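## Task

Get plate F10 read in the plate reader READER. Press the reader's STAGE key so the stage comes out. If a plate is already sitting on the stage, place it in recovery nest N6, lying flat within its locators and still lidded. Carry F10 from plate hotel H1 to regrip nest RG. Remove F10's lid and put it on lid park LP1 right side up. Put F10 on the reader stage, flat within the locators, with its well A1 at the stage corner labelled A1. Press START and wait for the lamp to turn green again; the stage must then remain retracted or the read is lost. All other plates in H1 stay exactly as they were. Anything held in place only by the robot at the end does not count. Finish with the gripper open and the arm moved clear.

## Robot and tools

ROBOT. One arm with six joints and a two-finger gripper. Joint order everywhere (rows and result lists): waist, shoulder, elbow, wrist pitch, wrist yaw, wrist roll. Stated joint ranges in rad: waist -2.880..2.880, shoulder 0.000..3.142, elbow 0.000..3.019, wrist pitch -1.693..1.571, wrist yaw -1.571..1.571, wrist roll -2.094..2.094; the true ends may differ by up to 0.019 rad.

FRAME. Scene frame: origin on the table surface under the arm base, +z up, +y to the left when facing along +x. The base itself may be slightly tilted.

THE ROW. Every motion command is one row for the single arm: 7 numbers in [-1, 1], namely six joint offsets in the order above, then the gripper opening. Joint entries are scaled offsets, not angles: 1.0 equals 1.264 rad (waist), 1.32 (shoulder), 1.276 (elbow), 1.83 (wrist pitch), 1.686 (wrist yaw), 2.022 (wrist roll). The opening is absolute: +1 fully open (pads 0.094 m apart), -1 closed. Optionally 6 more numbers in 0..1 may follow, a per-joint stiffness multiplier in the same joint order, kept until changed.

execute_actions(actions): a list of actions; each action is a list of up to 15 rows, one per 1/30 s step; a short table repeats its last row to fill 15 steps. Offsets in every row of an action are measured from the joint angles at that action's start (for the first action, the last reported angles), not from the previous row. An action asking a joint more than 0.019 rad beyond its range end is refused; if the first action fails this, or any action is malformed, nothing in the call runs. An empty list just returns state and images.

move(target, speed, blocking): target is one row as above, with offsets taken from the Joint positions in the latest result that shows them. All joints progress together along paths lasting 0.5 to 10 s; speed (rad/s, 0.01 to 2, default 0.5) caps the joint with most to travel. Fingers are commanded at the start. Paths do not avoid obstacles. blocking=false returns after 0.5 s while motion continues; then use wait or stop before sending anything else. The result adds a move: line with the ending (done, off_target, moving, held, fault), limits=held or limits=none, and the joint farthest off target.

wait(seconds): 0 to 10; the arm keeps its last command, returns early if a move finishes. stop(): brakes a running move; it needs space to stop, fingers continue. zoom_image(camera, region): camera is cam_high, cam_low or cam_wrist (each 504x504); region [x0, y0, x1, y1] in image pixels from the top-left, at most 504 by 504. finished_scene(scene): ends the current scene by its number, irreversibly, and reports success and the next task.

RESULTS. Joint positions and Joint velocities (rad, rad/s) then the pad gap (m). Joint targets shows what the joints are being driven to now. grip_measured gives the opening on the command scale. "joint sent to its limit" means a joint was stopped at its real end; its absence proves nothing. "joint command not followed" means the clearance check altered targets. MOTOR HOT warns from 85 °C; at 100 °C an OVER-TEMPERATURE FAULT drops the arm. FAULT lines mark stops.

MOTION NOTES. Each step, a joint's target stays within a lead of its measured angle (0.264 waist, 0.32 shoulder, 0.276 elbow, 0.33 wrist pitch, 0.186 wrist yaw, 0.522 wrist roll rad), and targets are pulled back if they would shift the gripper over 70 mm. Large offsets therefore span several actions; finish leftover motion explicitly. Zero offsets let the arm sag; to hold, first send offsets back to the intended angles, then zeros, increasing the correction while a joint lags. Tiny commands of a few mm may not move the hand. Faster moves and targets deeper past contact hit and press harder.

GRIPPING. Fingers go to where grip_measured equals the commanded value (except near ±1). To hold, command about 0.03 below grip_measured; less for a lighter hold. Readings may carry a constant offset of about 1 mm. Pad force is limited to roughly 50-62 N; very thin parts get less.

READER AND DECK. STAGE (lower key) toggles the stage out/in; START (upper key) runs the read and retracts an extended stage. Press keys straight in until they switch. Never let the stage move while a plate on it is not seated in its locators, nor retract it with a lid not resting on a seated plate. Hotel H1 has 4 slots, slot 1 lowest; plates sit short end forward, home against the back stop; releasing one far from home can tip it off. A blank visible end means the plate is reversed; you may pull it to check its label but must return it home the same way round. Well A1 lies at the labelled short end, in the corner away from the labelled long side. Deck labels identify H1, LP1, RG and N6. Avoid drops, slips, slams, hard pushes and knocking anything off the table.

Each tool is called after "Request:" by a JSON object that holds its "name" and its "arguments".

## Session

Request:
{"name": "execute_actions", "arguments": {"actions": []}}

Scene clock: 0.00 s.
grip_measured=+1.000
Joint names: [waist, shoulder, elbow, wrist pitch, wrist yaw, wrist roll]
Joint positions: [ 1.731  1.511  0.902  0.779 -0.119  0.003  0.094]
Joint velocities: [-0.005 -0.015 -0.007 -0.012 -0.007 -0.066  0.   ]
Joint targets: [1.729 1.515 0.914 0.783 -0.119 0.003]
Joint stiffness scale: [1. 1. 1. 1. 1. 1.]

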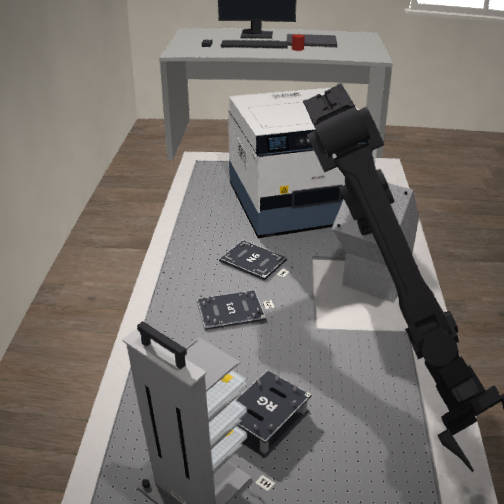

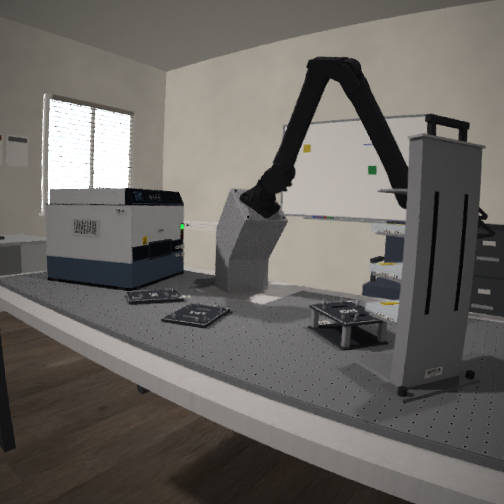

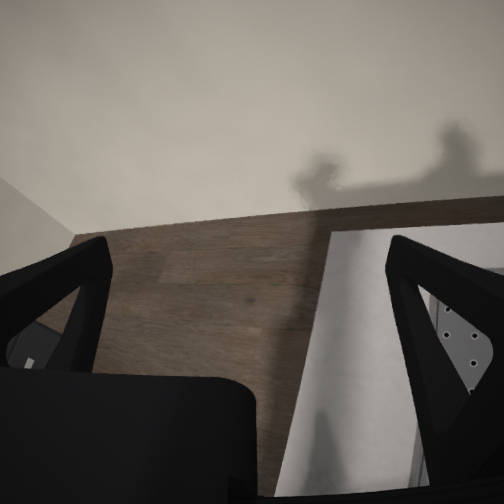

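Request:
{"name": "zoom_image", "arguments": {"camera": "cam_low", "region": [40, 175, 220, 305]}}

Request:
{"name": "zoom_image", "arguments": {"camera": "cam_high", "region": [215, 75, 425, 255]}}

Request:
{"name": "zoom_image", "arguments": {"camera": "cam_low", "region": [300, 170, 430, 360]}}

Request:
{"name": "zoom_image", "arguments": {"camera": "cam_high", "region": [110, 310, 330, 504]}}

Region (40, 175, 220, 305) of cam_low's 504x504 image, scaled by 2.800, with more detail than that image has.

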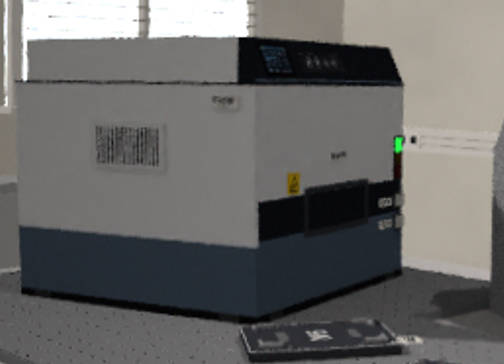

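Region (215, 75, 425, 255) of cam_high's 504x504 image, scaled by 2.400, with more detail than that image has; it fills the top 432 rows of this view, and the rest is white.

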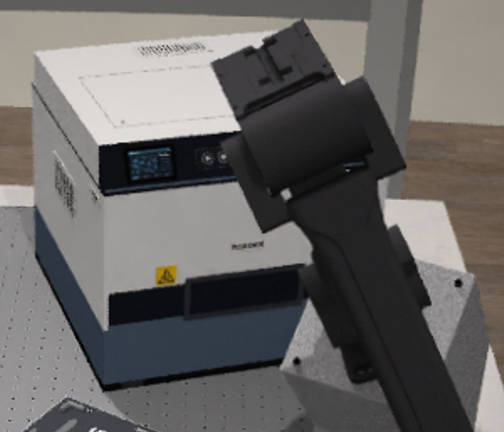

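Region (300, 170, 430, 360) of cam_low's 504x504 image, scaled by 2.653, with more detail than that image has; it fills the left 345 columns of this view, and the rest is white.

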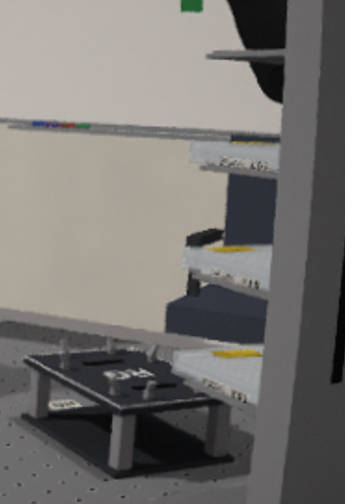

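Region (110, 310, 330, 504) of cam_high's 504x504 image, scaled by 2.291, with more detail than that image has; it fills the top 444 rows of this view, and the rest is white.

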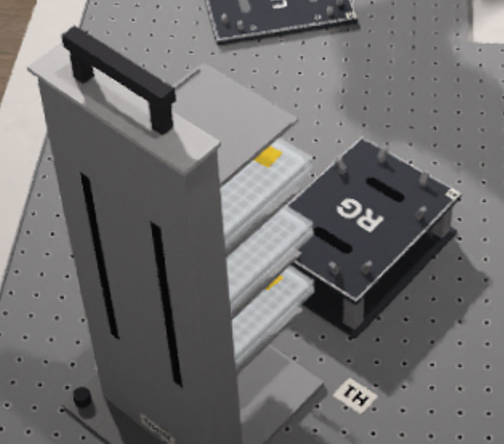

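Request:
{"name": "zoom_image", "arguments": {"camera": "cam_low", "region": [365, 215, 415, 245]}}

Request:
{"name": "zoom_image", "arguments": {"camera": "cam_low", "region": [362, 255, 412, 285]}}

Request:
{"name": "zoom_image", "arguments": {"camera": "cam_low", "region": [358, 295, 408, 330]}}

Region (365, 215, 415, 245) of cam_low's 504x504 image, scaled by 10.080, with more detail than that image has; it fills the top 302 rows of this view, and the rest is white.

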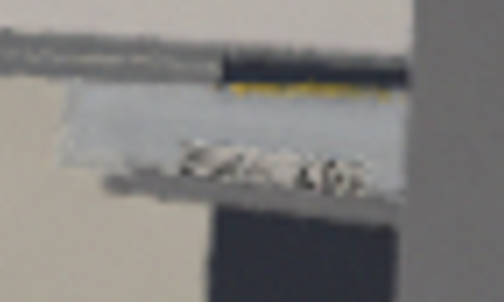

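Region (362, 255, 412, 285) of cam_low's 504x504 image, scaled by 10.080, with more detail than that image has; it fills the top 302 rows of this view, and the rest is white.

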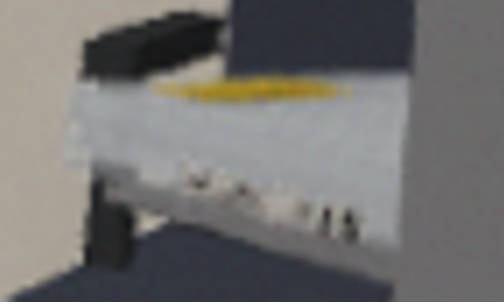

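Region (358, 295, 408, 330) of cam_low's 504x504 image, scaled by 10.080, with more detail than that image has; it fills the top 353 rows of this view, and the rest is white.

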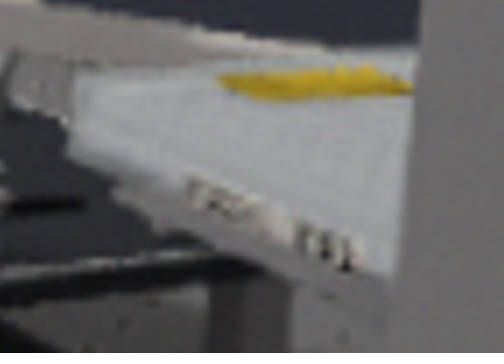

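Request:
{"name": "zoom_image", "arguments": {"camera": "cam_high", "region": [225, 150, 345, 250]}}

Request:
{"name": "zoom_image", "arguments": {"camera": "cam_low", "region": [120, 180, 200, 295]}}

Region (225, 150, 345, 250) of cam_high's 504x504 image, scaled by 4.200, with more detail than that image has.

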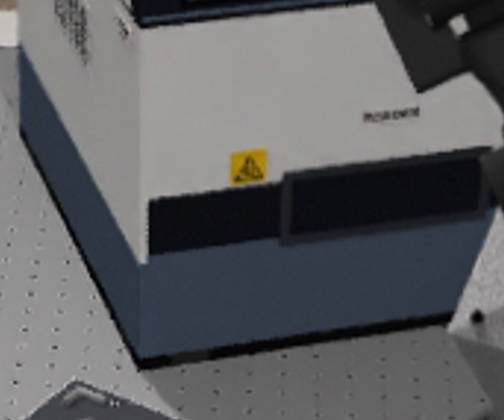

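Region (120, 180, 200, 295) of cam_low's 504x504 image, scaled by 4.383, with more detail than that image has; it fills the left 351 columns of this view, and the rest is white.

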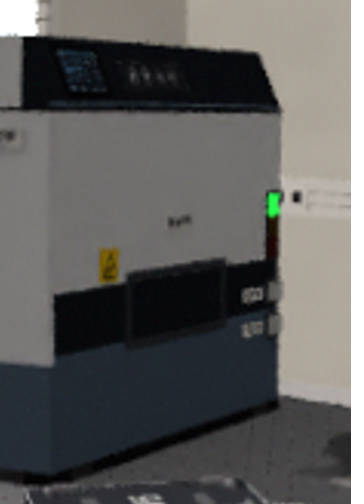

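Request:
{"name": "zoom_image", "arguments": {"camera": "cam_low", "region": [170, 150, 320, 310]}}

Request:
{"name": "zoom_image", "arguments": {"camera": "cam_high", "region": [300, 150, 450, 340]}}

Region (170, 150, 320, 310) of cam_low's 504x504 image, scaled by 3.150, with more detail than that image has; it fills the left 472 columns of this view, and the rest is white.

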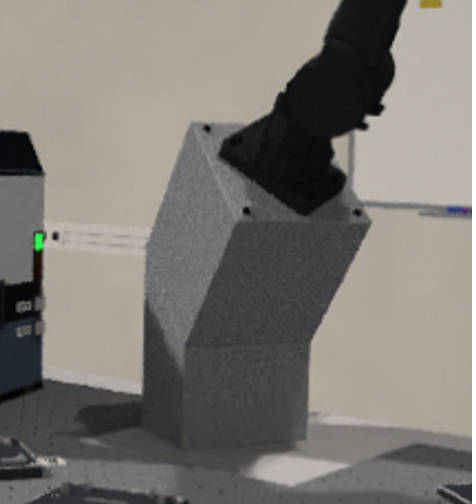

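Region (300, 150, 450, 340) of cam_high's 504x504 image, scaled by 2.653, with more detail than that image has; it fills the left 398 columns of this view, and the rest is white.

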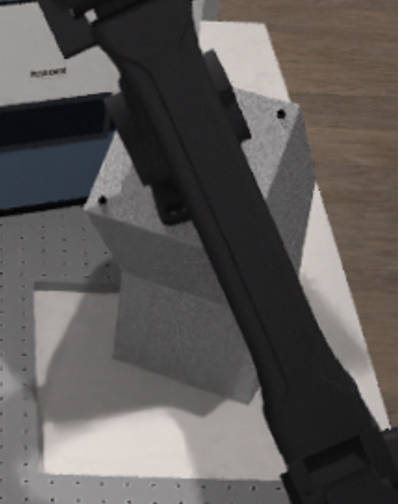

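Request:
{"name": "zoom_image", "arguments": {"camera": "cam_high", "region": [210, 232, 300, 292]}}

Request:
{"name": "zoom_image", "arguments": {"camera": "cam_high", "region": [190, 280, 280, 340]}}

Request:
{"name": "zoom_image", "arguments": {"camera": "cam_high", "region": [225, 360, 325, 460]}}

Region (210, 232, 300, 292) of cam_high's 504x504 image, scaled by 5.600, with more detail than that image has.

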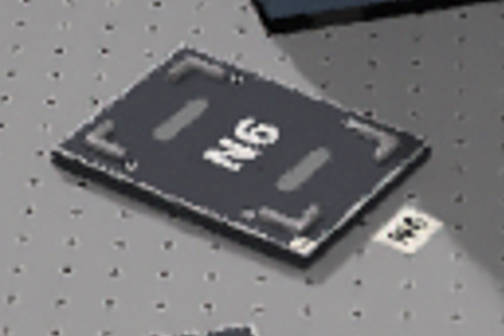

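Region (190, 280, 280, 340) of cam_high's 504x504 image, scaled by 5.600, with more detail than that image has.

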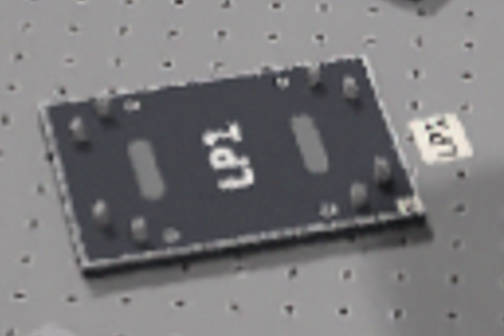

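Region (225, 360, 325, 460) of cam_high's 504x504 image, scaled by 5.040, with more detail than that image has.

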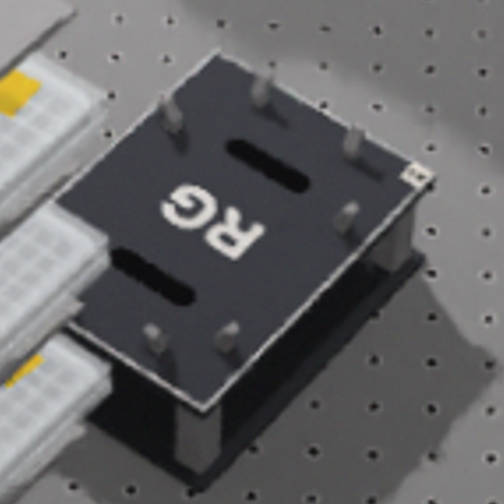

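Request:
{"name": "zoom_image", "arguments": {"camera": "cam_low", "region": [300, 285, 400, 355]}}

Request:
{"name": "zoom_image", "arguments": {"camera": "cam_high", "region": [175, 330, 265, 480]}}

Region (300, 285, 400, 355) of cam_low's 504x504 image, scaled by 5.040, with more detail than that image has; it fills the top 353 rows of this view, and the rest is white.

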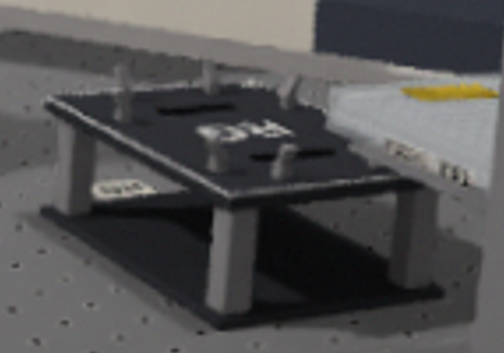

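Region (175, 330, 265, 480) of cam_high's 504x504 image, scaled by 3.360, with more detail than that image has; it fills the left 302 columns of this view, and the rest is white.

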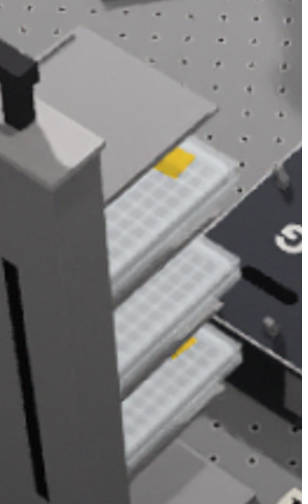

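Request:
{"name": "move", "arguments": {"target": [-0.6574, -0.2356, -0.5502, 0.394, 0.0836, 0, 1], "speed": 1.2}}

Scene clock: 121.20 s.
grip_measured=+1.000
Joint names: [waist, shoulder, elbow, wrist pitch, wrist yaw, wrist roll]
Joint positions: [0.901 1.209 0.2   1.469 0.02  0.003 0.094]
Joint velocities: [-0.005  0.005 -0.012 -0.002 -0.037  0.022  0.   ]
Joint targets: [0.900 1.200 0.201 1.500 0.022 0.003]
Joint stiffness scale: [1. 1. 1. 1. 1. 1.]
move: off_target; limits=none; farthest joint: the wrist pitch, 0.031 radians from its target (0.721 radians at the start)

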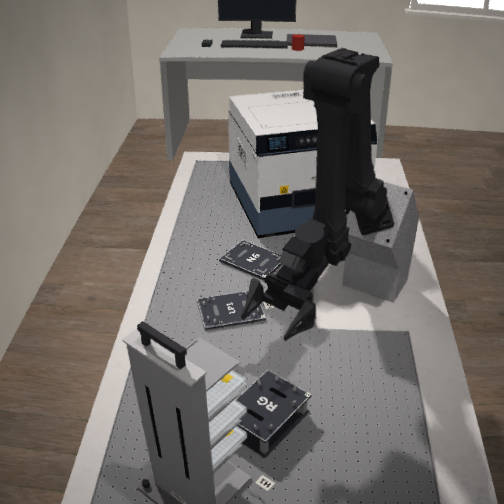

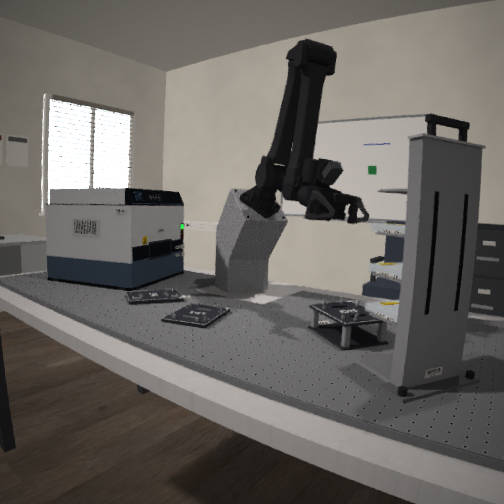

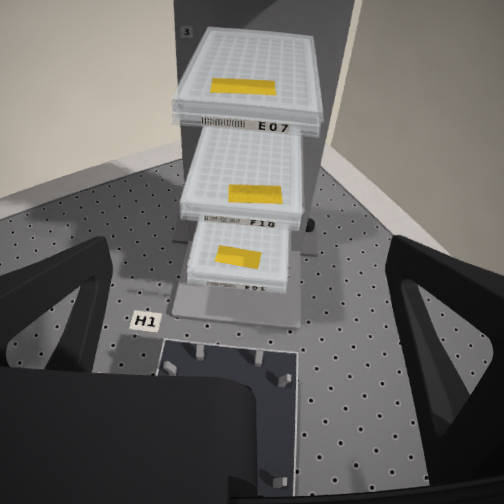

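Request:
{"name": "zoom_image", "arguments": {"camera": "cam_wrist", "region": [165, 175, 325, 305]}}

Region (165, 175, 325, 305) of cam_wrist's 504x504 image, scaled by 3.150, with more detail than that image has; it fills the top 410 rows of this view, and the rest is white.

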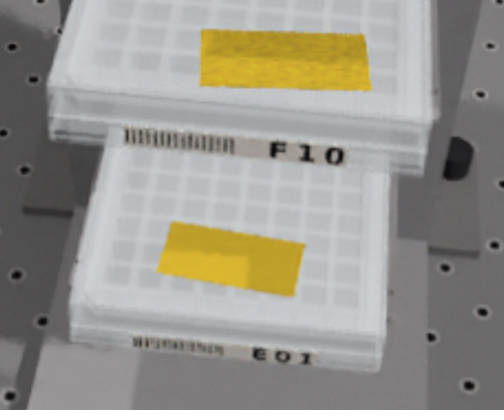

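Request:
{"name": "move", "arguments": {"target": [-0.99, 0.2583, 0.0392, -0.2563, -0.2195, 0.4436, -1], "speed": 1.6}}

Scene clock: 165.50 s.
grip_measured=-0.988
Joint names: [waist, shoulder, elbow, wrist pitch, wrist yaw, wrist roll]
Joint positions: [-0.349  1.535  0.241  1.021 -0.346  0.889  0.001]
Joint velocities: [-0.015 -0.005  0.017 -0.002 -0.037 -0.051  0.   ]
Joint targets: [-0.350 1.550 0.250 1.000 -0.350 0.900]
Joint stiffness scale: [1. 1. 1. 1. 1. 1.]
move: off_target; limits=none; farthest joint: the wrist pitch, 0.021 radians from its target (0.469 radians at the start)

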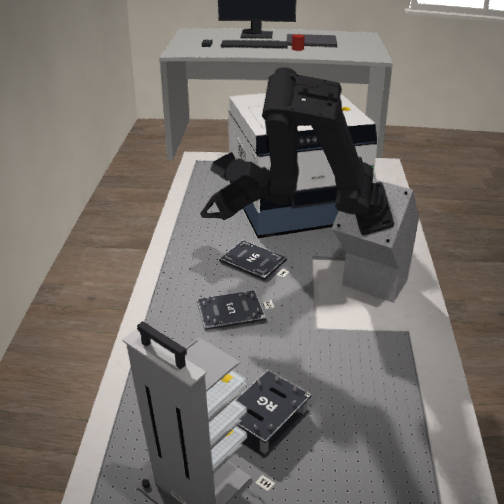

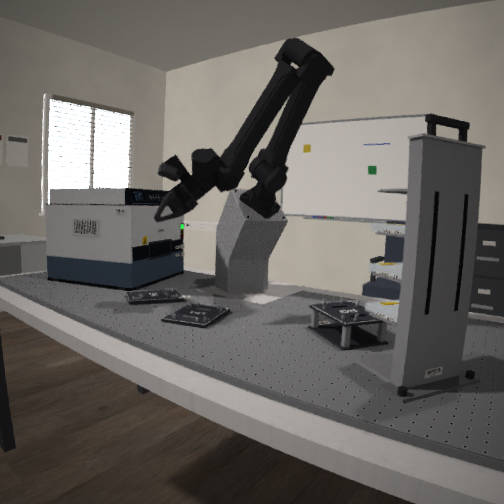

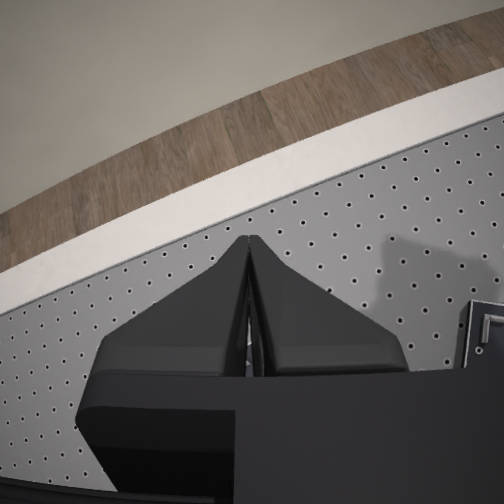

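Request:
{"name": "move", "arguments": {"target": [-0.9897, 0.3902, 0.0306, -0.2947, -0.21, 0.4505, -1], "speed": 1.6}}

Scene clock: 176.40 s.
grip_measured=-0.988
Joint names: [waist, shoulder, elbow, wrist pitch, wrist yaw, wrist roll]
Joint positions: [-1.599  2.037  0.255  0.503 -0.695  1.789  0.001]
Joint velocities: [-0.005 -0.015 -0.002 -0.007 -0.037  0.081  0.   ]
Joint targets: [-1.600 2.050 0.280 0.481 -0.700 1.800]
Joint stiffness scale: [1. 1. 1. 1. 1. 1.]
move: off_target; limits=none; farthest joint: the elbow, 0.025 radians from its target (0.039 radians at the start)

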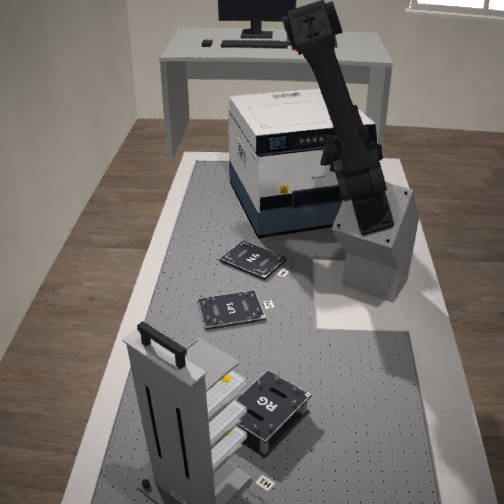

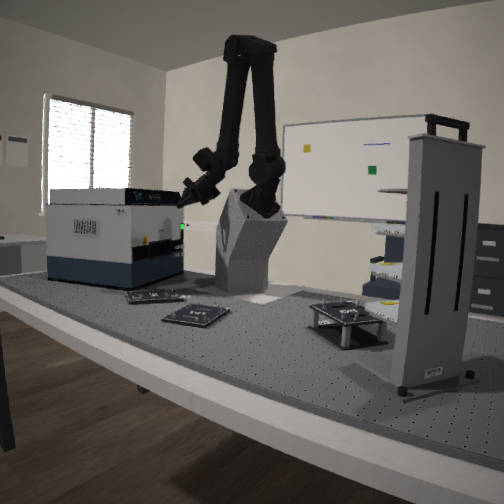

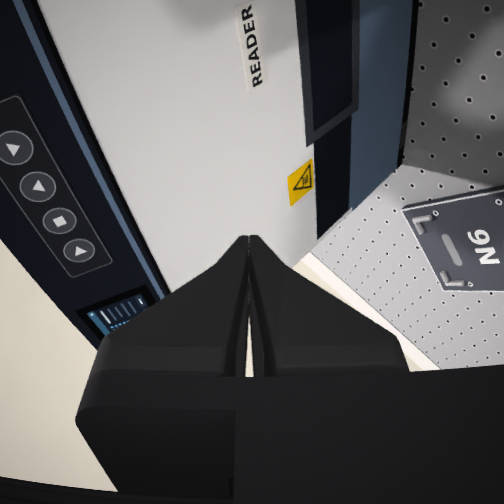

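Request:
{"name": "move", "arguments": {"target": [-0.3734, 0.7515, 0.3918, 0.0678, -0.0528, 0.1345, -1], "speed": 1.1}}

Scene clock: 182.50 s.
grip_measured=-0.988
Joint names: [waist, shoulder, elbow, wrist pitch, wrist yaw, wrist roll]
Joint positions: [-2.068  3.024  0.747  0.601 -0.78   2.05   0.001]
Joint velocities: [-0.015  0.005 -0.012  0.002 -0.022  0.051 -0.001]
Joint targets: [-2.071 3.029 0.755 0.627 -0.784 2.061]
Joint stiffness scale: [1. 1. 1. 1. 1. 1.]
move: off_target; limits=none; farthest joint: the wrist pitch, 0.026 radians from its target (0.124 radians at the start)

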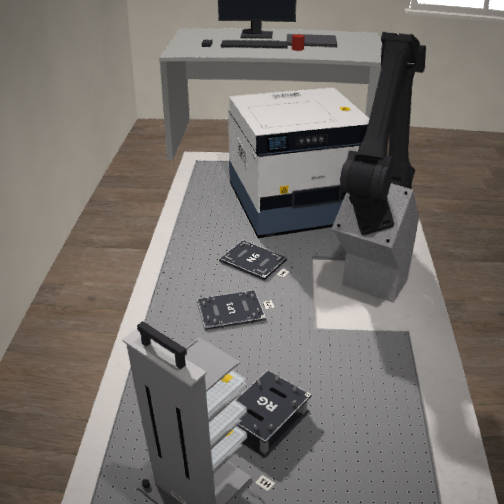

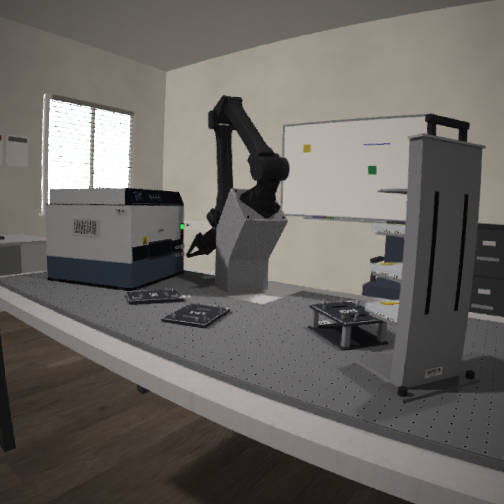

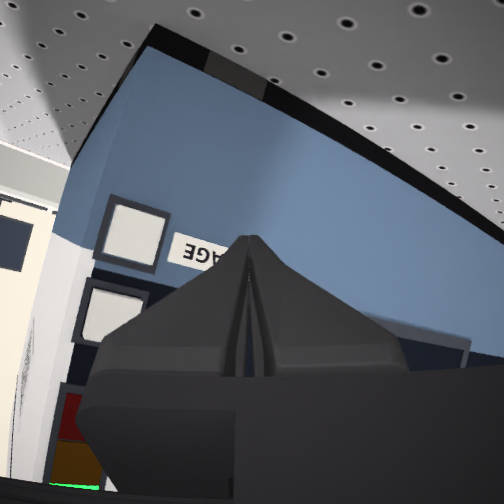

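Request:
{"name": "zoom_image", "arguments": {"camera": "cam_wrist", "region": [70, 180, 190, 300]}}

Region (70, 180, 190, 300) of cam_wrist's 504x504 image, scaled by 4.200, with more detail than that image has.

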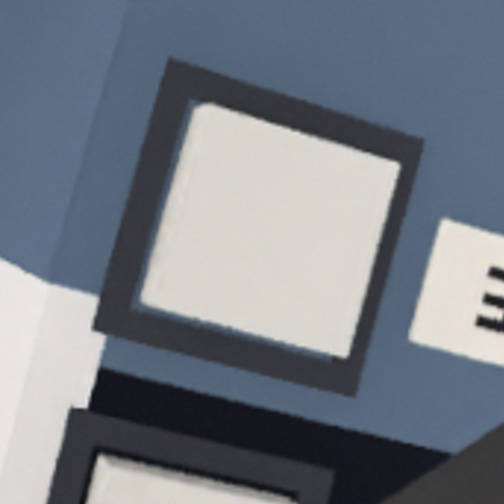

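Request:
{"name": "execute_actions", "arguments": {"actions": [[[0.01126,0.0038,0.01234,0.0082,0.00298,0.0025,-1],[0.01177,0.0038,0.01397,0.0082,0.0047,0.0025,-1],[0.01256,0.0038,0.01649,0.0082,0.00737,0.0025,-1],[0.01358,0.0038,0.01973,0.0082,0.0108,0.0025,-1],[0.01477,0.0038,0.02355,0.0082,0.01483,0.0025,-1],[0.01609,0.0038,0.02776,0.0082,0.01928,0.0025,-1],[0.01749,0.0038,0.03222,0.0082,0.02399,0.0025,-1],[0.01891,0.0038,0.03675,0.0082,0.02879,0.0025,-1],[0.02031,0.0038,0.04121,0.0082,0.0335,0.0025,-1],[0.02163,0.0038,0.04542,0.0082,0.03795,0.0025,-1],[0.02282,0.0038,0.04924,0.0082,0.04198,0.0025,-1],[0.02384,0.0038,0.05248,0.0082,0.04541,0.0025,-1],[0.02463,0.0038,0.055,0.0082,0.04808,0.0025,-1],[0.02514,0.0038,0.05663,0.0082,0.0498,0.0025,-1],[0.02532,0.0038,0.05721,0.0082,0.05041,0.0025,-1]]]}}

Request:
{"name": "wait", "arguments": {"seconds": 0.4}}

Scene clock: 253.20 s.
grip_measured=-0.988
Joint names: [waist, shoulder, elbow, wrist pitch, wrist yaw, wrist roll]
Joint positions: [-2.05   3.024  0.808  0.601 -0.701  2.05   0.001]
Joint velocities: [ 0.015 -0.005  0.076 -0.002  0.037  0.007 -0.   ]
Joint targets: [-2.036 3.029 0.820 0.616 -0.695 2.055]
Joint stiffness scale: [1. 1. 1. 1. 1. 1.]

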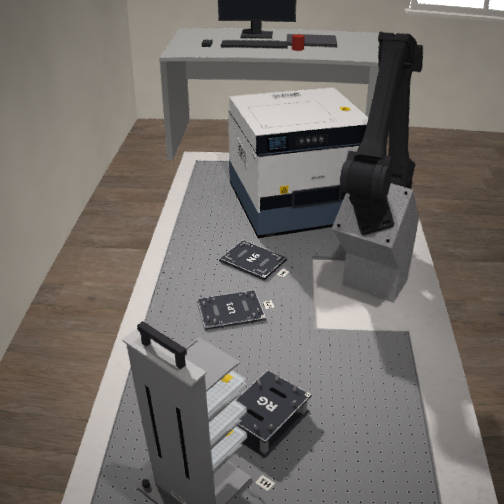

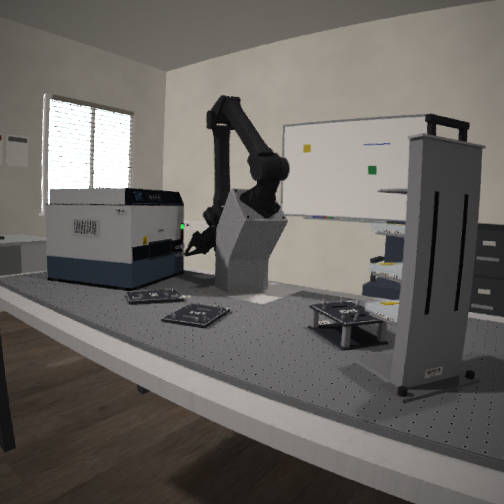

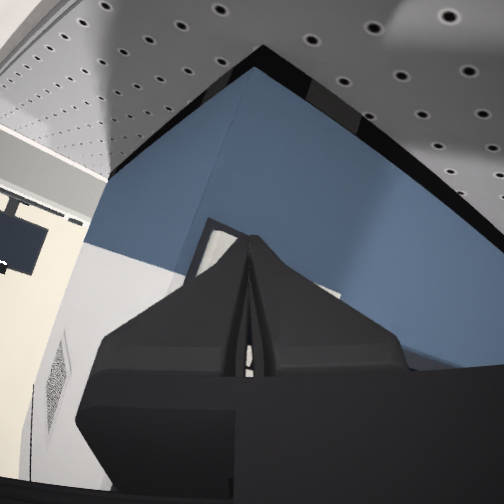

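Scene clock: 253.60 s.
grip_measured=-0.988
Joint names: [waist, shoulder, elbow, wrist pitch, wrist yaw, wrist roll]
Joint positions: [-2.049  3.024  0.812  0.601 -0.7    2.05   0.001]
Joint velocities: [-0.005 -0.005  0.007  0.002 -0.095  0.007  0.   ]
Joint targets: [-2.036 3.029 0.820 0.616 -0.695 2.055]
Joint stiffness scale: [1. 1. 1. 1. 1. 1.]
wait: 0.40 s; at rest by 0.20 s

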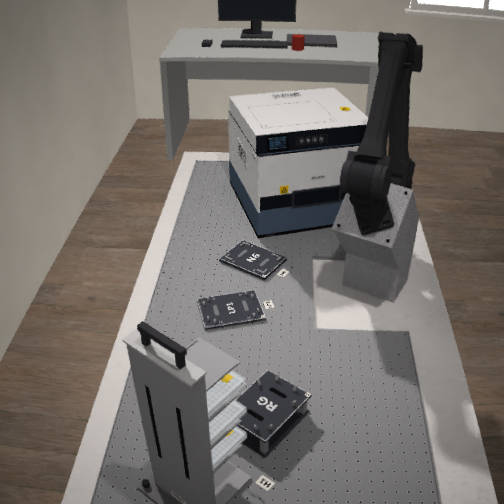

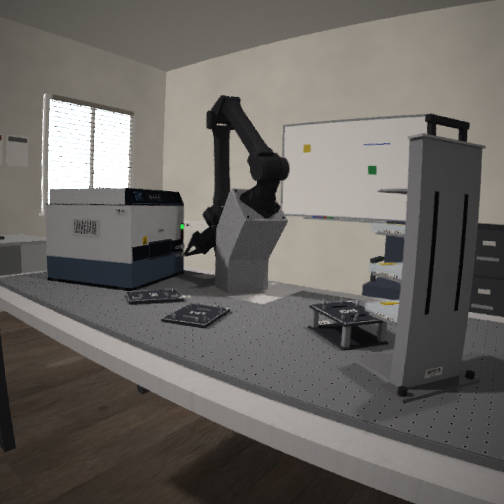

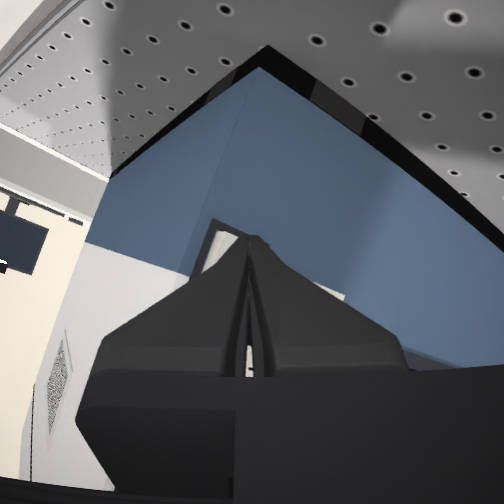

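Request:
{"name": "execute_actions", "arguments": {"actions": [[[0.0130,0.0038,0.0077,0.0131,0.002,0.0025,-1],[0.0154,0.0038,0.0094,0.0131,0.002,0.0025,-1],[0.0179,0.0038,0.0110,0.0131,0.002,0.0025,-1],[0.0203,0.0038,0.0127,0.0131,0.002,0.0025,-1],[0.0227,0.0038,0.0143,0.0131,0.002,0.0025,-1],[0.0252,0.0038,0.0160,0.0131,0.002,0.0025,-1],[0.0276,0.0038,0.0176,0.0131,0.002,0.0025,-1],[0.0301,0.0038,0.0193,0.0131,0.002,0.0025,-1],[0.0325,0.0038,0.0209,0.0131,0.002,0.0025,-1],[0.0349,0.0038,0.0226,0.0131,0.002,0.0025,-1],[0.0374,0.0038,0.0242,0.0131,0.002,0.0025,-1],[0.0398,0.0038,0.0259,0.0131,0.002,0.0025,-1],[0.0398,0.0038,0.0270,0.0131,0.002,0.0025,-1],[0.0398,0.0038,0.0280,0.0131,0.002,0.0025,-1],[0.0398,0.0038,0.0280,0.0131,0.002,0.0025,-1]]]}}

Scene clock: 306.63 s.
grip_measured=-0.988
Joint names: [waist, shoulder, elbow, wrist pitch, wrist yaw, wrist roll]
Joint positions: [-2.014  3.024  0.821  0.601 -0.697  2.05   0.001]
Joint velocities: [ 0.015 -0.005 -0.002 -0.012  0.022 -0.095  0.   ]
Joint targets: [-1.999 3.029 0.847 0.625 -0.696 2.055]
Joint stiffness scale: [1. 1. 1. 1. 1. 1.]

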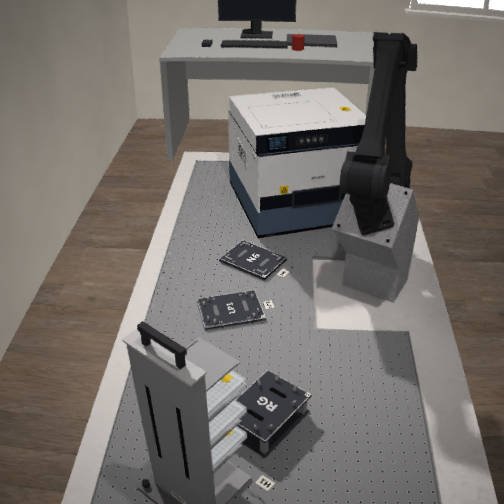

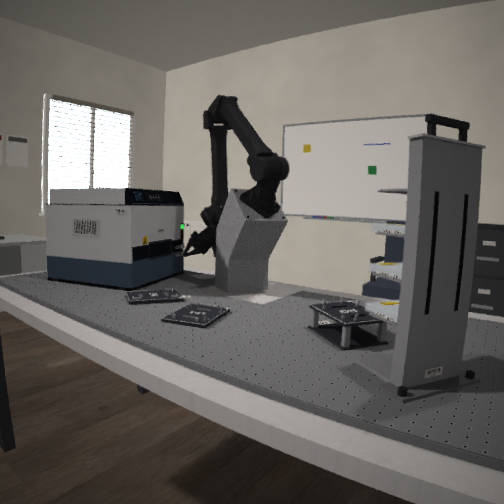

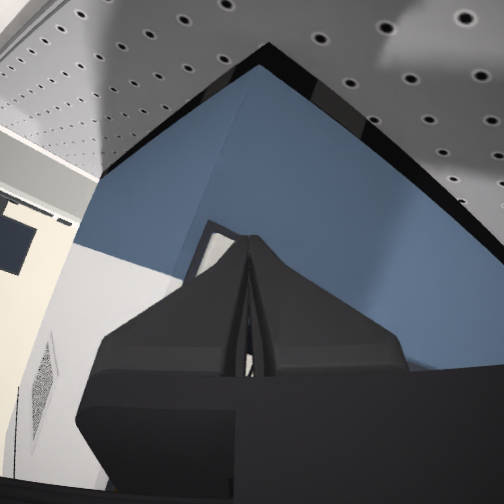

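Request:
{"name": "execute_actions", "arguments": {"actions": []}}

Scene clock: 310.73 s.
grip_measured=-0.988
Joint names: [waist, shoulder, elbow, wrist pitch, wrist yaw, wrist roll]
Joint positions: [-2.014  3.024  0.821  0.601 -0.697  2.05   0.001]
Joint velocities: [ 0.005  0.005  0.012 -0.002  0.037 -0.037 -0.001]
Joint targets: [-1.999 3.029 0.847 0.625 -0.696 2.055]
Joint stiffness scale: [1. 1. 1. 1. 1. 1.]

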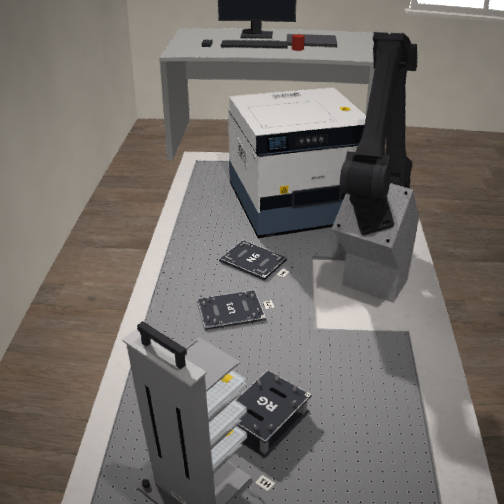

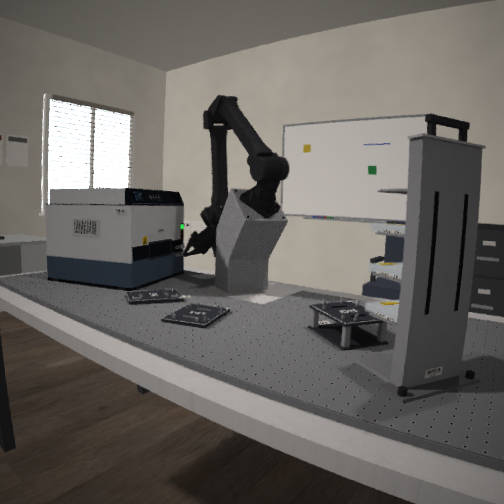

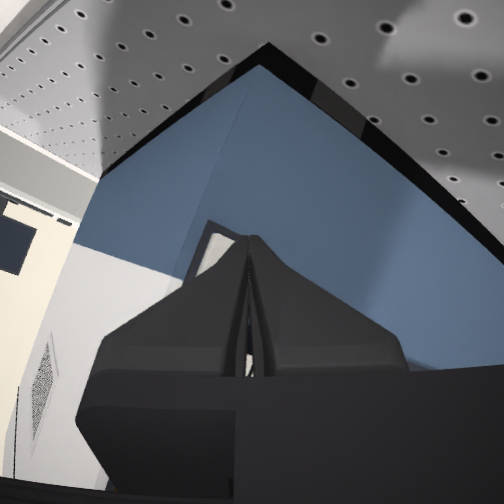

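Request:
{"name": "execute_actions", "arguments": {"actions": [[[0.0127,0.002,0.0218,0.0137,0.0,0.0025,-1],[0.0136,0.0,0.0233,0.0142,0.0,0.0025,-1],[0.0146,-0.002,0.0247,0.0147,0.0,0.0025,-1],[0.0156,-0.004,0.0262,0.0152,0.0,0.0025,-1],[0.0166,-0.006,0.0276,0.0157,0.0,0.0025,-1],[0.0176,-0.008,0.0290,0.0162,0.0,0.0025,-1],[0.0186,-0.009,0.0305,0.0167,0.0,0.0025,-1],[0.0196,-0.009,0.0319,0.0172,0.0,0.0025,-1],[0.0206,-0.009,0.0333,0.0177,0.0,0.0025,-1],[0.0216,-0.009,0.0348,0.0182,0.0,0.0025,-1],[0.0226,-0.009,0.0362,0.0186,0.0,0.0025,-1],[0.0237,-0.009,0.0376,0.0186,0.0,0.0025,-1]]]}}

Request:
{"name": "wait", "arguments": {"seconds": 0.5}}

Scene clock: 317.90 s.
grip_measured=-0.988
Joint names: [waist, shoulder, elbow, wrist pitch, wrist yaw, wrist roll]
Joint positions: [-2.001  3.024  0.829  0.601 -0.697  2.05   0.001]
Joint velocities: [ 0.024  0.005  0.012 -0.002  0.037  0.022  0.001]
Joint targets: [-1.984 3.012 0.869 0.635 -0.697 2.055]
Joint stiffness scale: [1. 1. 1. 1. 1. 1.]

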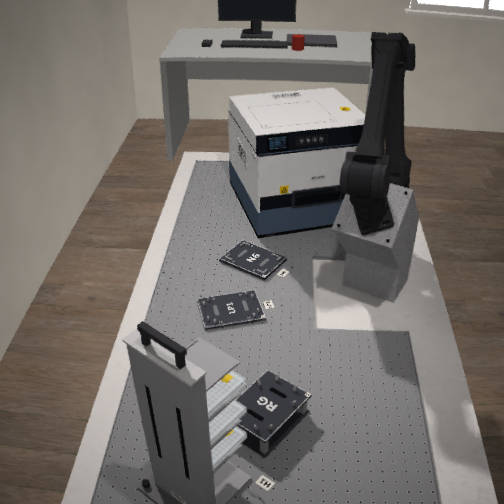

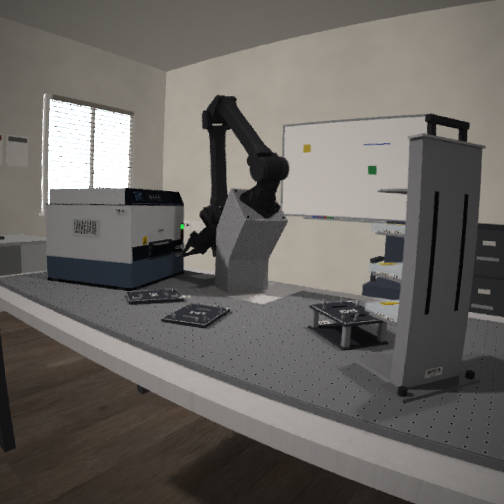

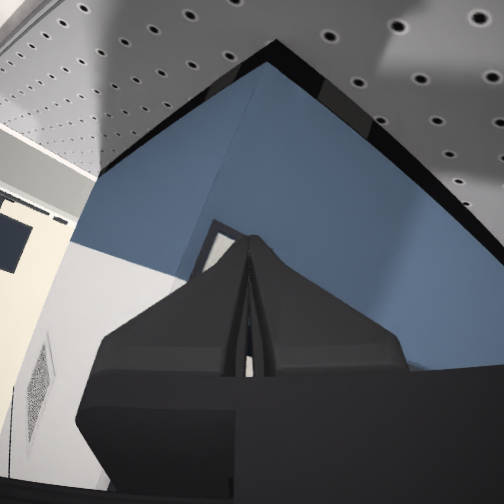

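Scene clock: 318.40 s.
grip_measured=-0.988
Joint names: [waist, shoulder, elbow, wrist pitch, wrist yaw, wrist roll]
Joint positions: [-2.001  3.024  0.829  0.601 -0.697  2.05   0.001]
Joint velocities: [-0.005 -0.005  0.007  0.012 -0.066 -0.007 -0.001]
Joint targets: [-1.984 3.012 0.869 0.635 -0.697 2.055]
Joint stiffness scale: [1. 1. 1. 1. 1. 1.]
wait: 0.50 s; at rest by 0.17 s

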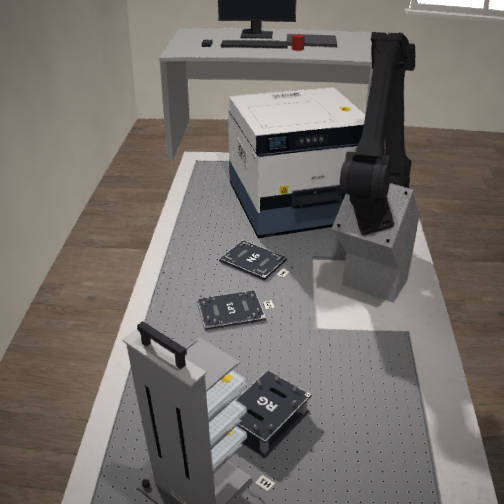

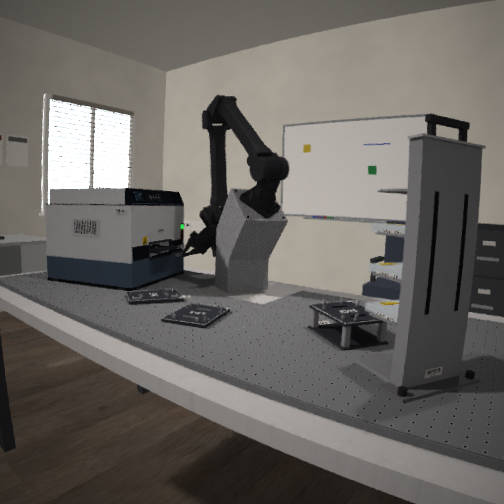

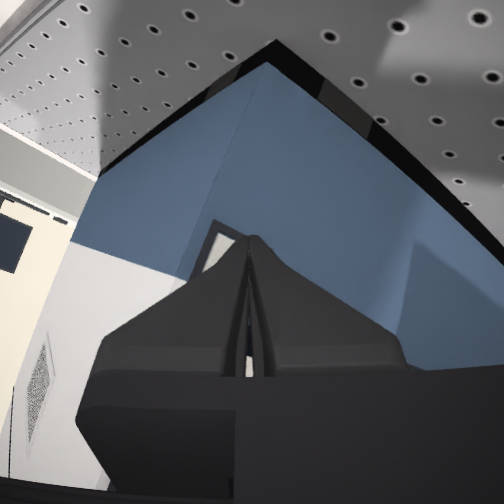

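Request:
{"name": "execute_actions", "arguments": {"actions": [[[0.004,-0.004,0.018,0.012,0,0.0025,-1],[-0.0044,0,0.008,0.008,0,0.0025,-1],[-0.0114,0,-0.002,0.0066,0,0.0025,-1],[-0.0178,0,-0.0113,0.0066,0,0.0025,-1],[-0.0254,0,-0.0205,0.0066,0,0.0025,-1],[-0.0337,0,-0.0300,0.0066,0,0.0025,-1],[-0.0426,0,-0.0395,0.0066,0,0.0025,-1],[-0.0516,0,-0.0490,0.0066,0,0.0025,-1],[-0.0604,0,-0.0580,0.0066,0,0.0025,-1],[-0.0688,0,-0.0665,0.0066,0,0.0025,-1],[-0.0764,0,-0.0740,0.0066,0,0.0025,-1],[-0.0828,0,-0.0803,0.0066,0,0.0025,-1],[-0.0868,0,-0.0851,0.0066,0,0.0025,-1],[-0.0893,0,-0.0882,0.0066,0,0.0025,-1],[-0.0902,0,-0.0893,0.0066,0,0.0025,-1]]]}}

Request:
{"name": "wait", "arguments": {"seconds": 1.0}}

Scene clock: 326.23 s.
grip_measured=-0.988
Joint names: [waist, shoulder, elbow, wrist pitch, wrist yaw, wrist roll]
Joint positions: [-2.106  3.024  0.722  0.601 -0.696  2.05   0.001]
Joint velocities: [-0.151 -0.005 -0.154 -0.002 -0.037  0.051  0.001]
Joint targets: [-2.115 3.024 0.715 0.613 -0.697 2.055]
Joint stiffness scale: [1. 1. 1. 1. 1. 1.]

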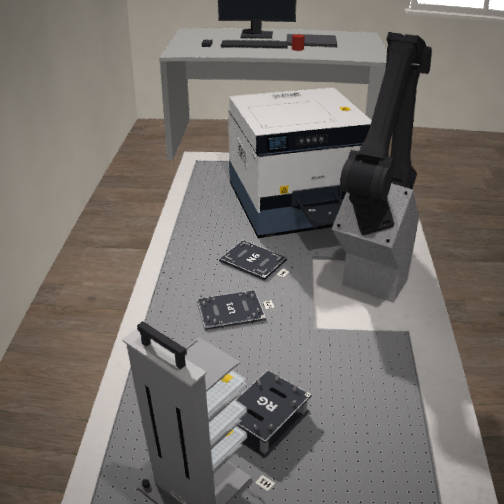

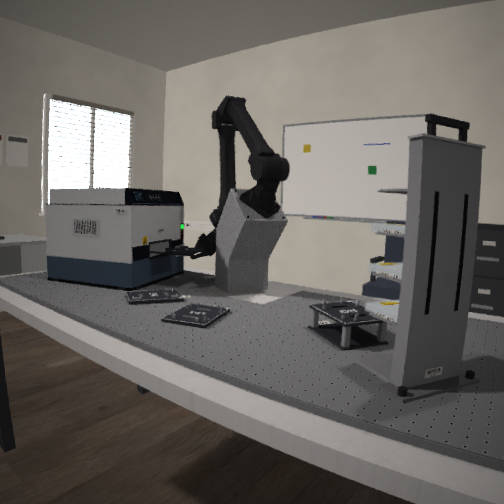

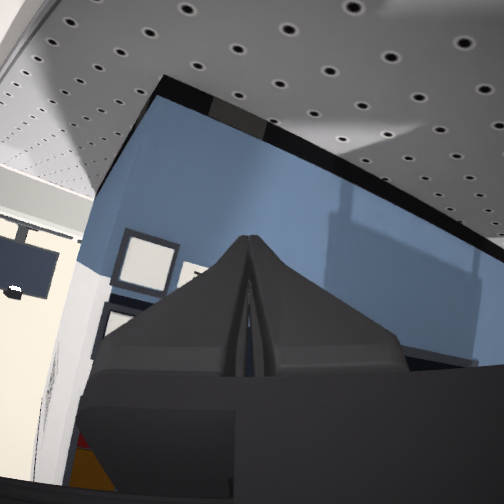

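Scene clock: 327.23 s.
grip_measured=-0.988
Joint names: [waist, shoulder, elbow, wrist pitch, wrist yaw, wrist roll]
Joint positions: [-2.111  3.024  0.715  0.601 -0.696  2.05   0.001]
Joint velocities: [-0.005  0.005 -0.007 -0.012 -0.066 -0.022 -0.   ]
Joint targets: [-2.115 3.024 0.715 0.613 -0.697 2.055]
Joint stiffness scale: [1. 1. 1. 1. 1. 1.]
wait: 1.00 s; at rest by 0.23 s

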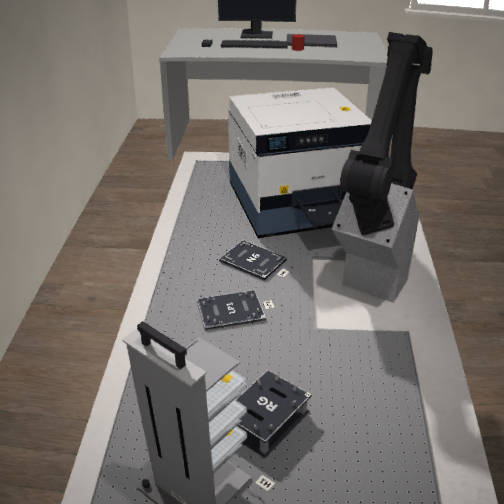

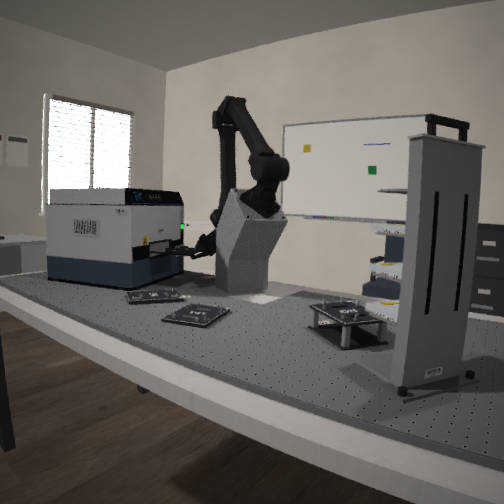

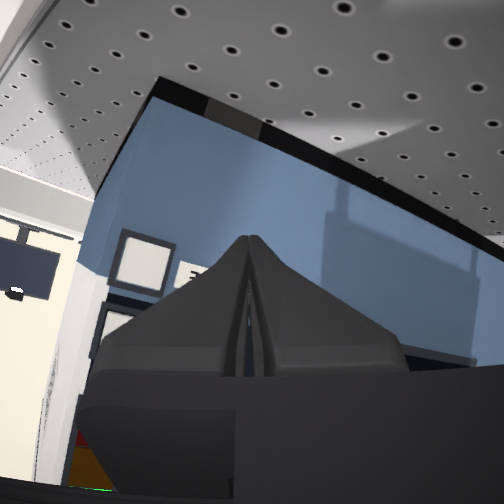

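Request:
{"name": "zoom_image", "arguments": {"camera": "cam_high", "region": [280, 180, 360, 240]}}

Request:
{"name": "zoom_image", "arguments": {"camera": "cam_low", "region": [135, 215, 225, 275]}}

Region (280, 180, 360, 240) of cam_high's 504x504 image, scaled by 6.300, with more detail than that image has; it fills the top 378 rows of this view, and the rest is white.

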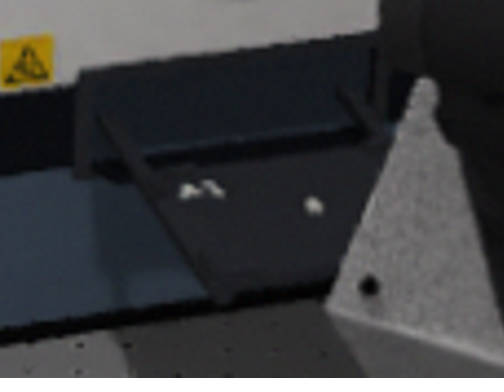

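Region (135, 215, 225, 275) of cam_low's 504x504 image, scaled by 5.600, with more detail than that image has.

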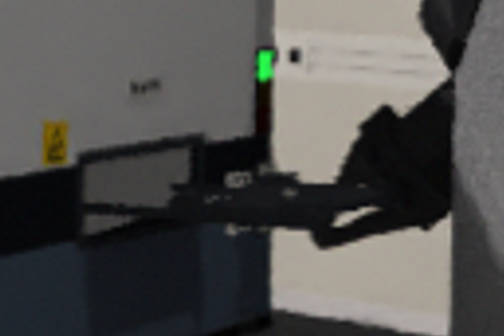

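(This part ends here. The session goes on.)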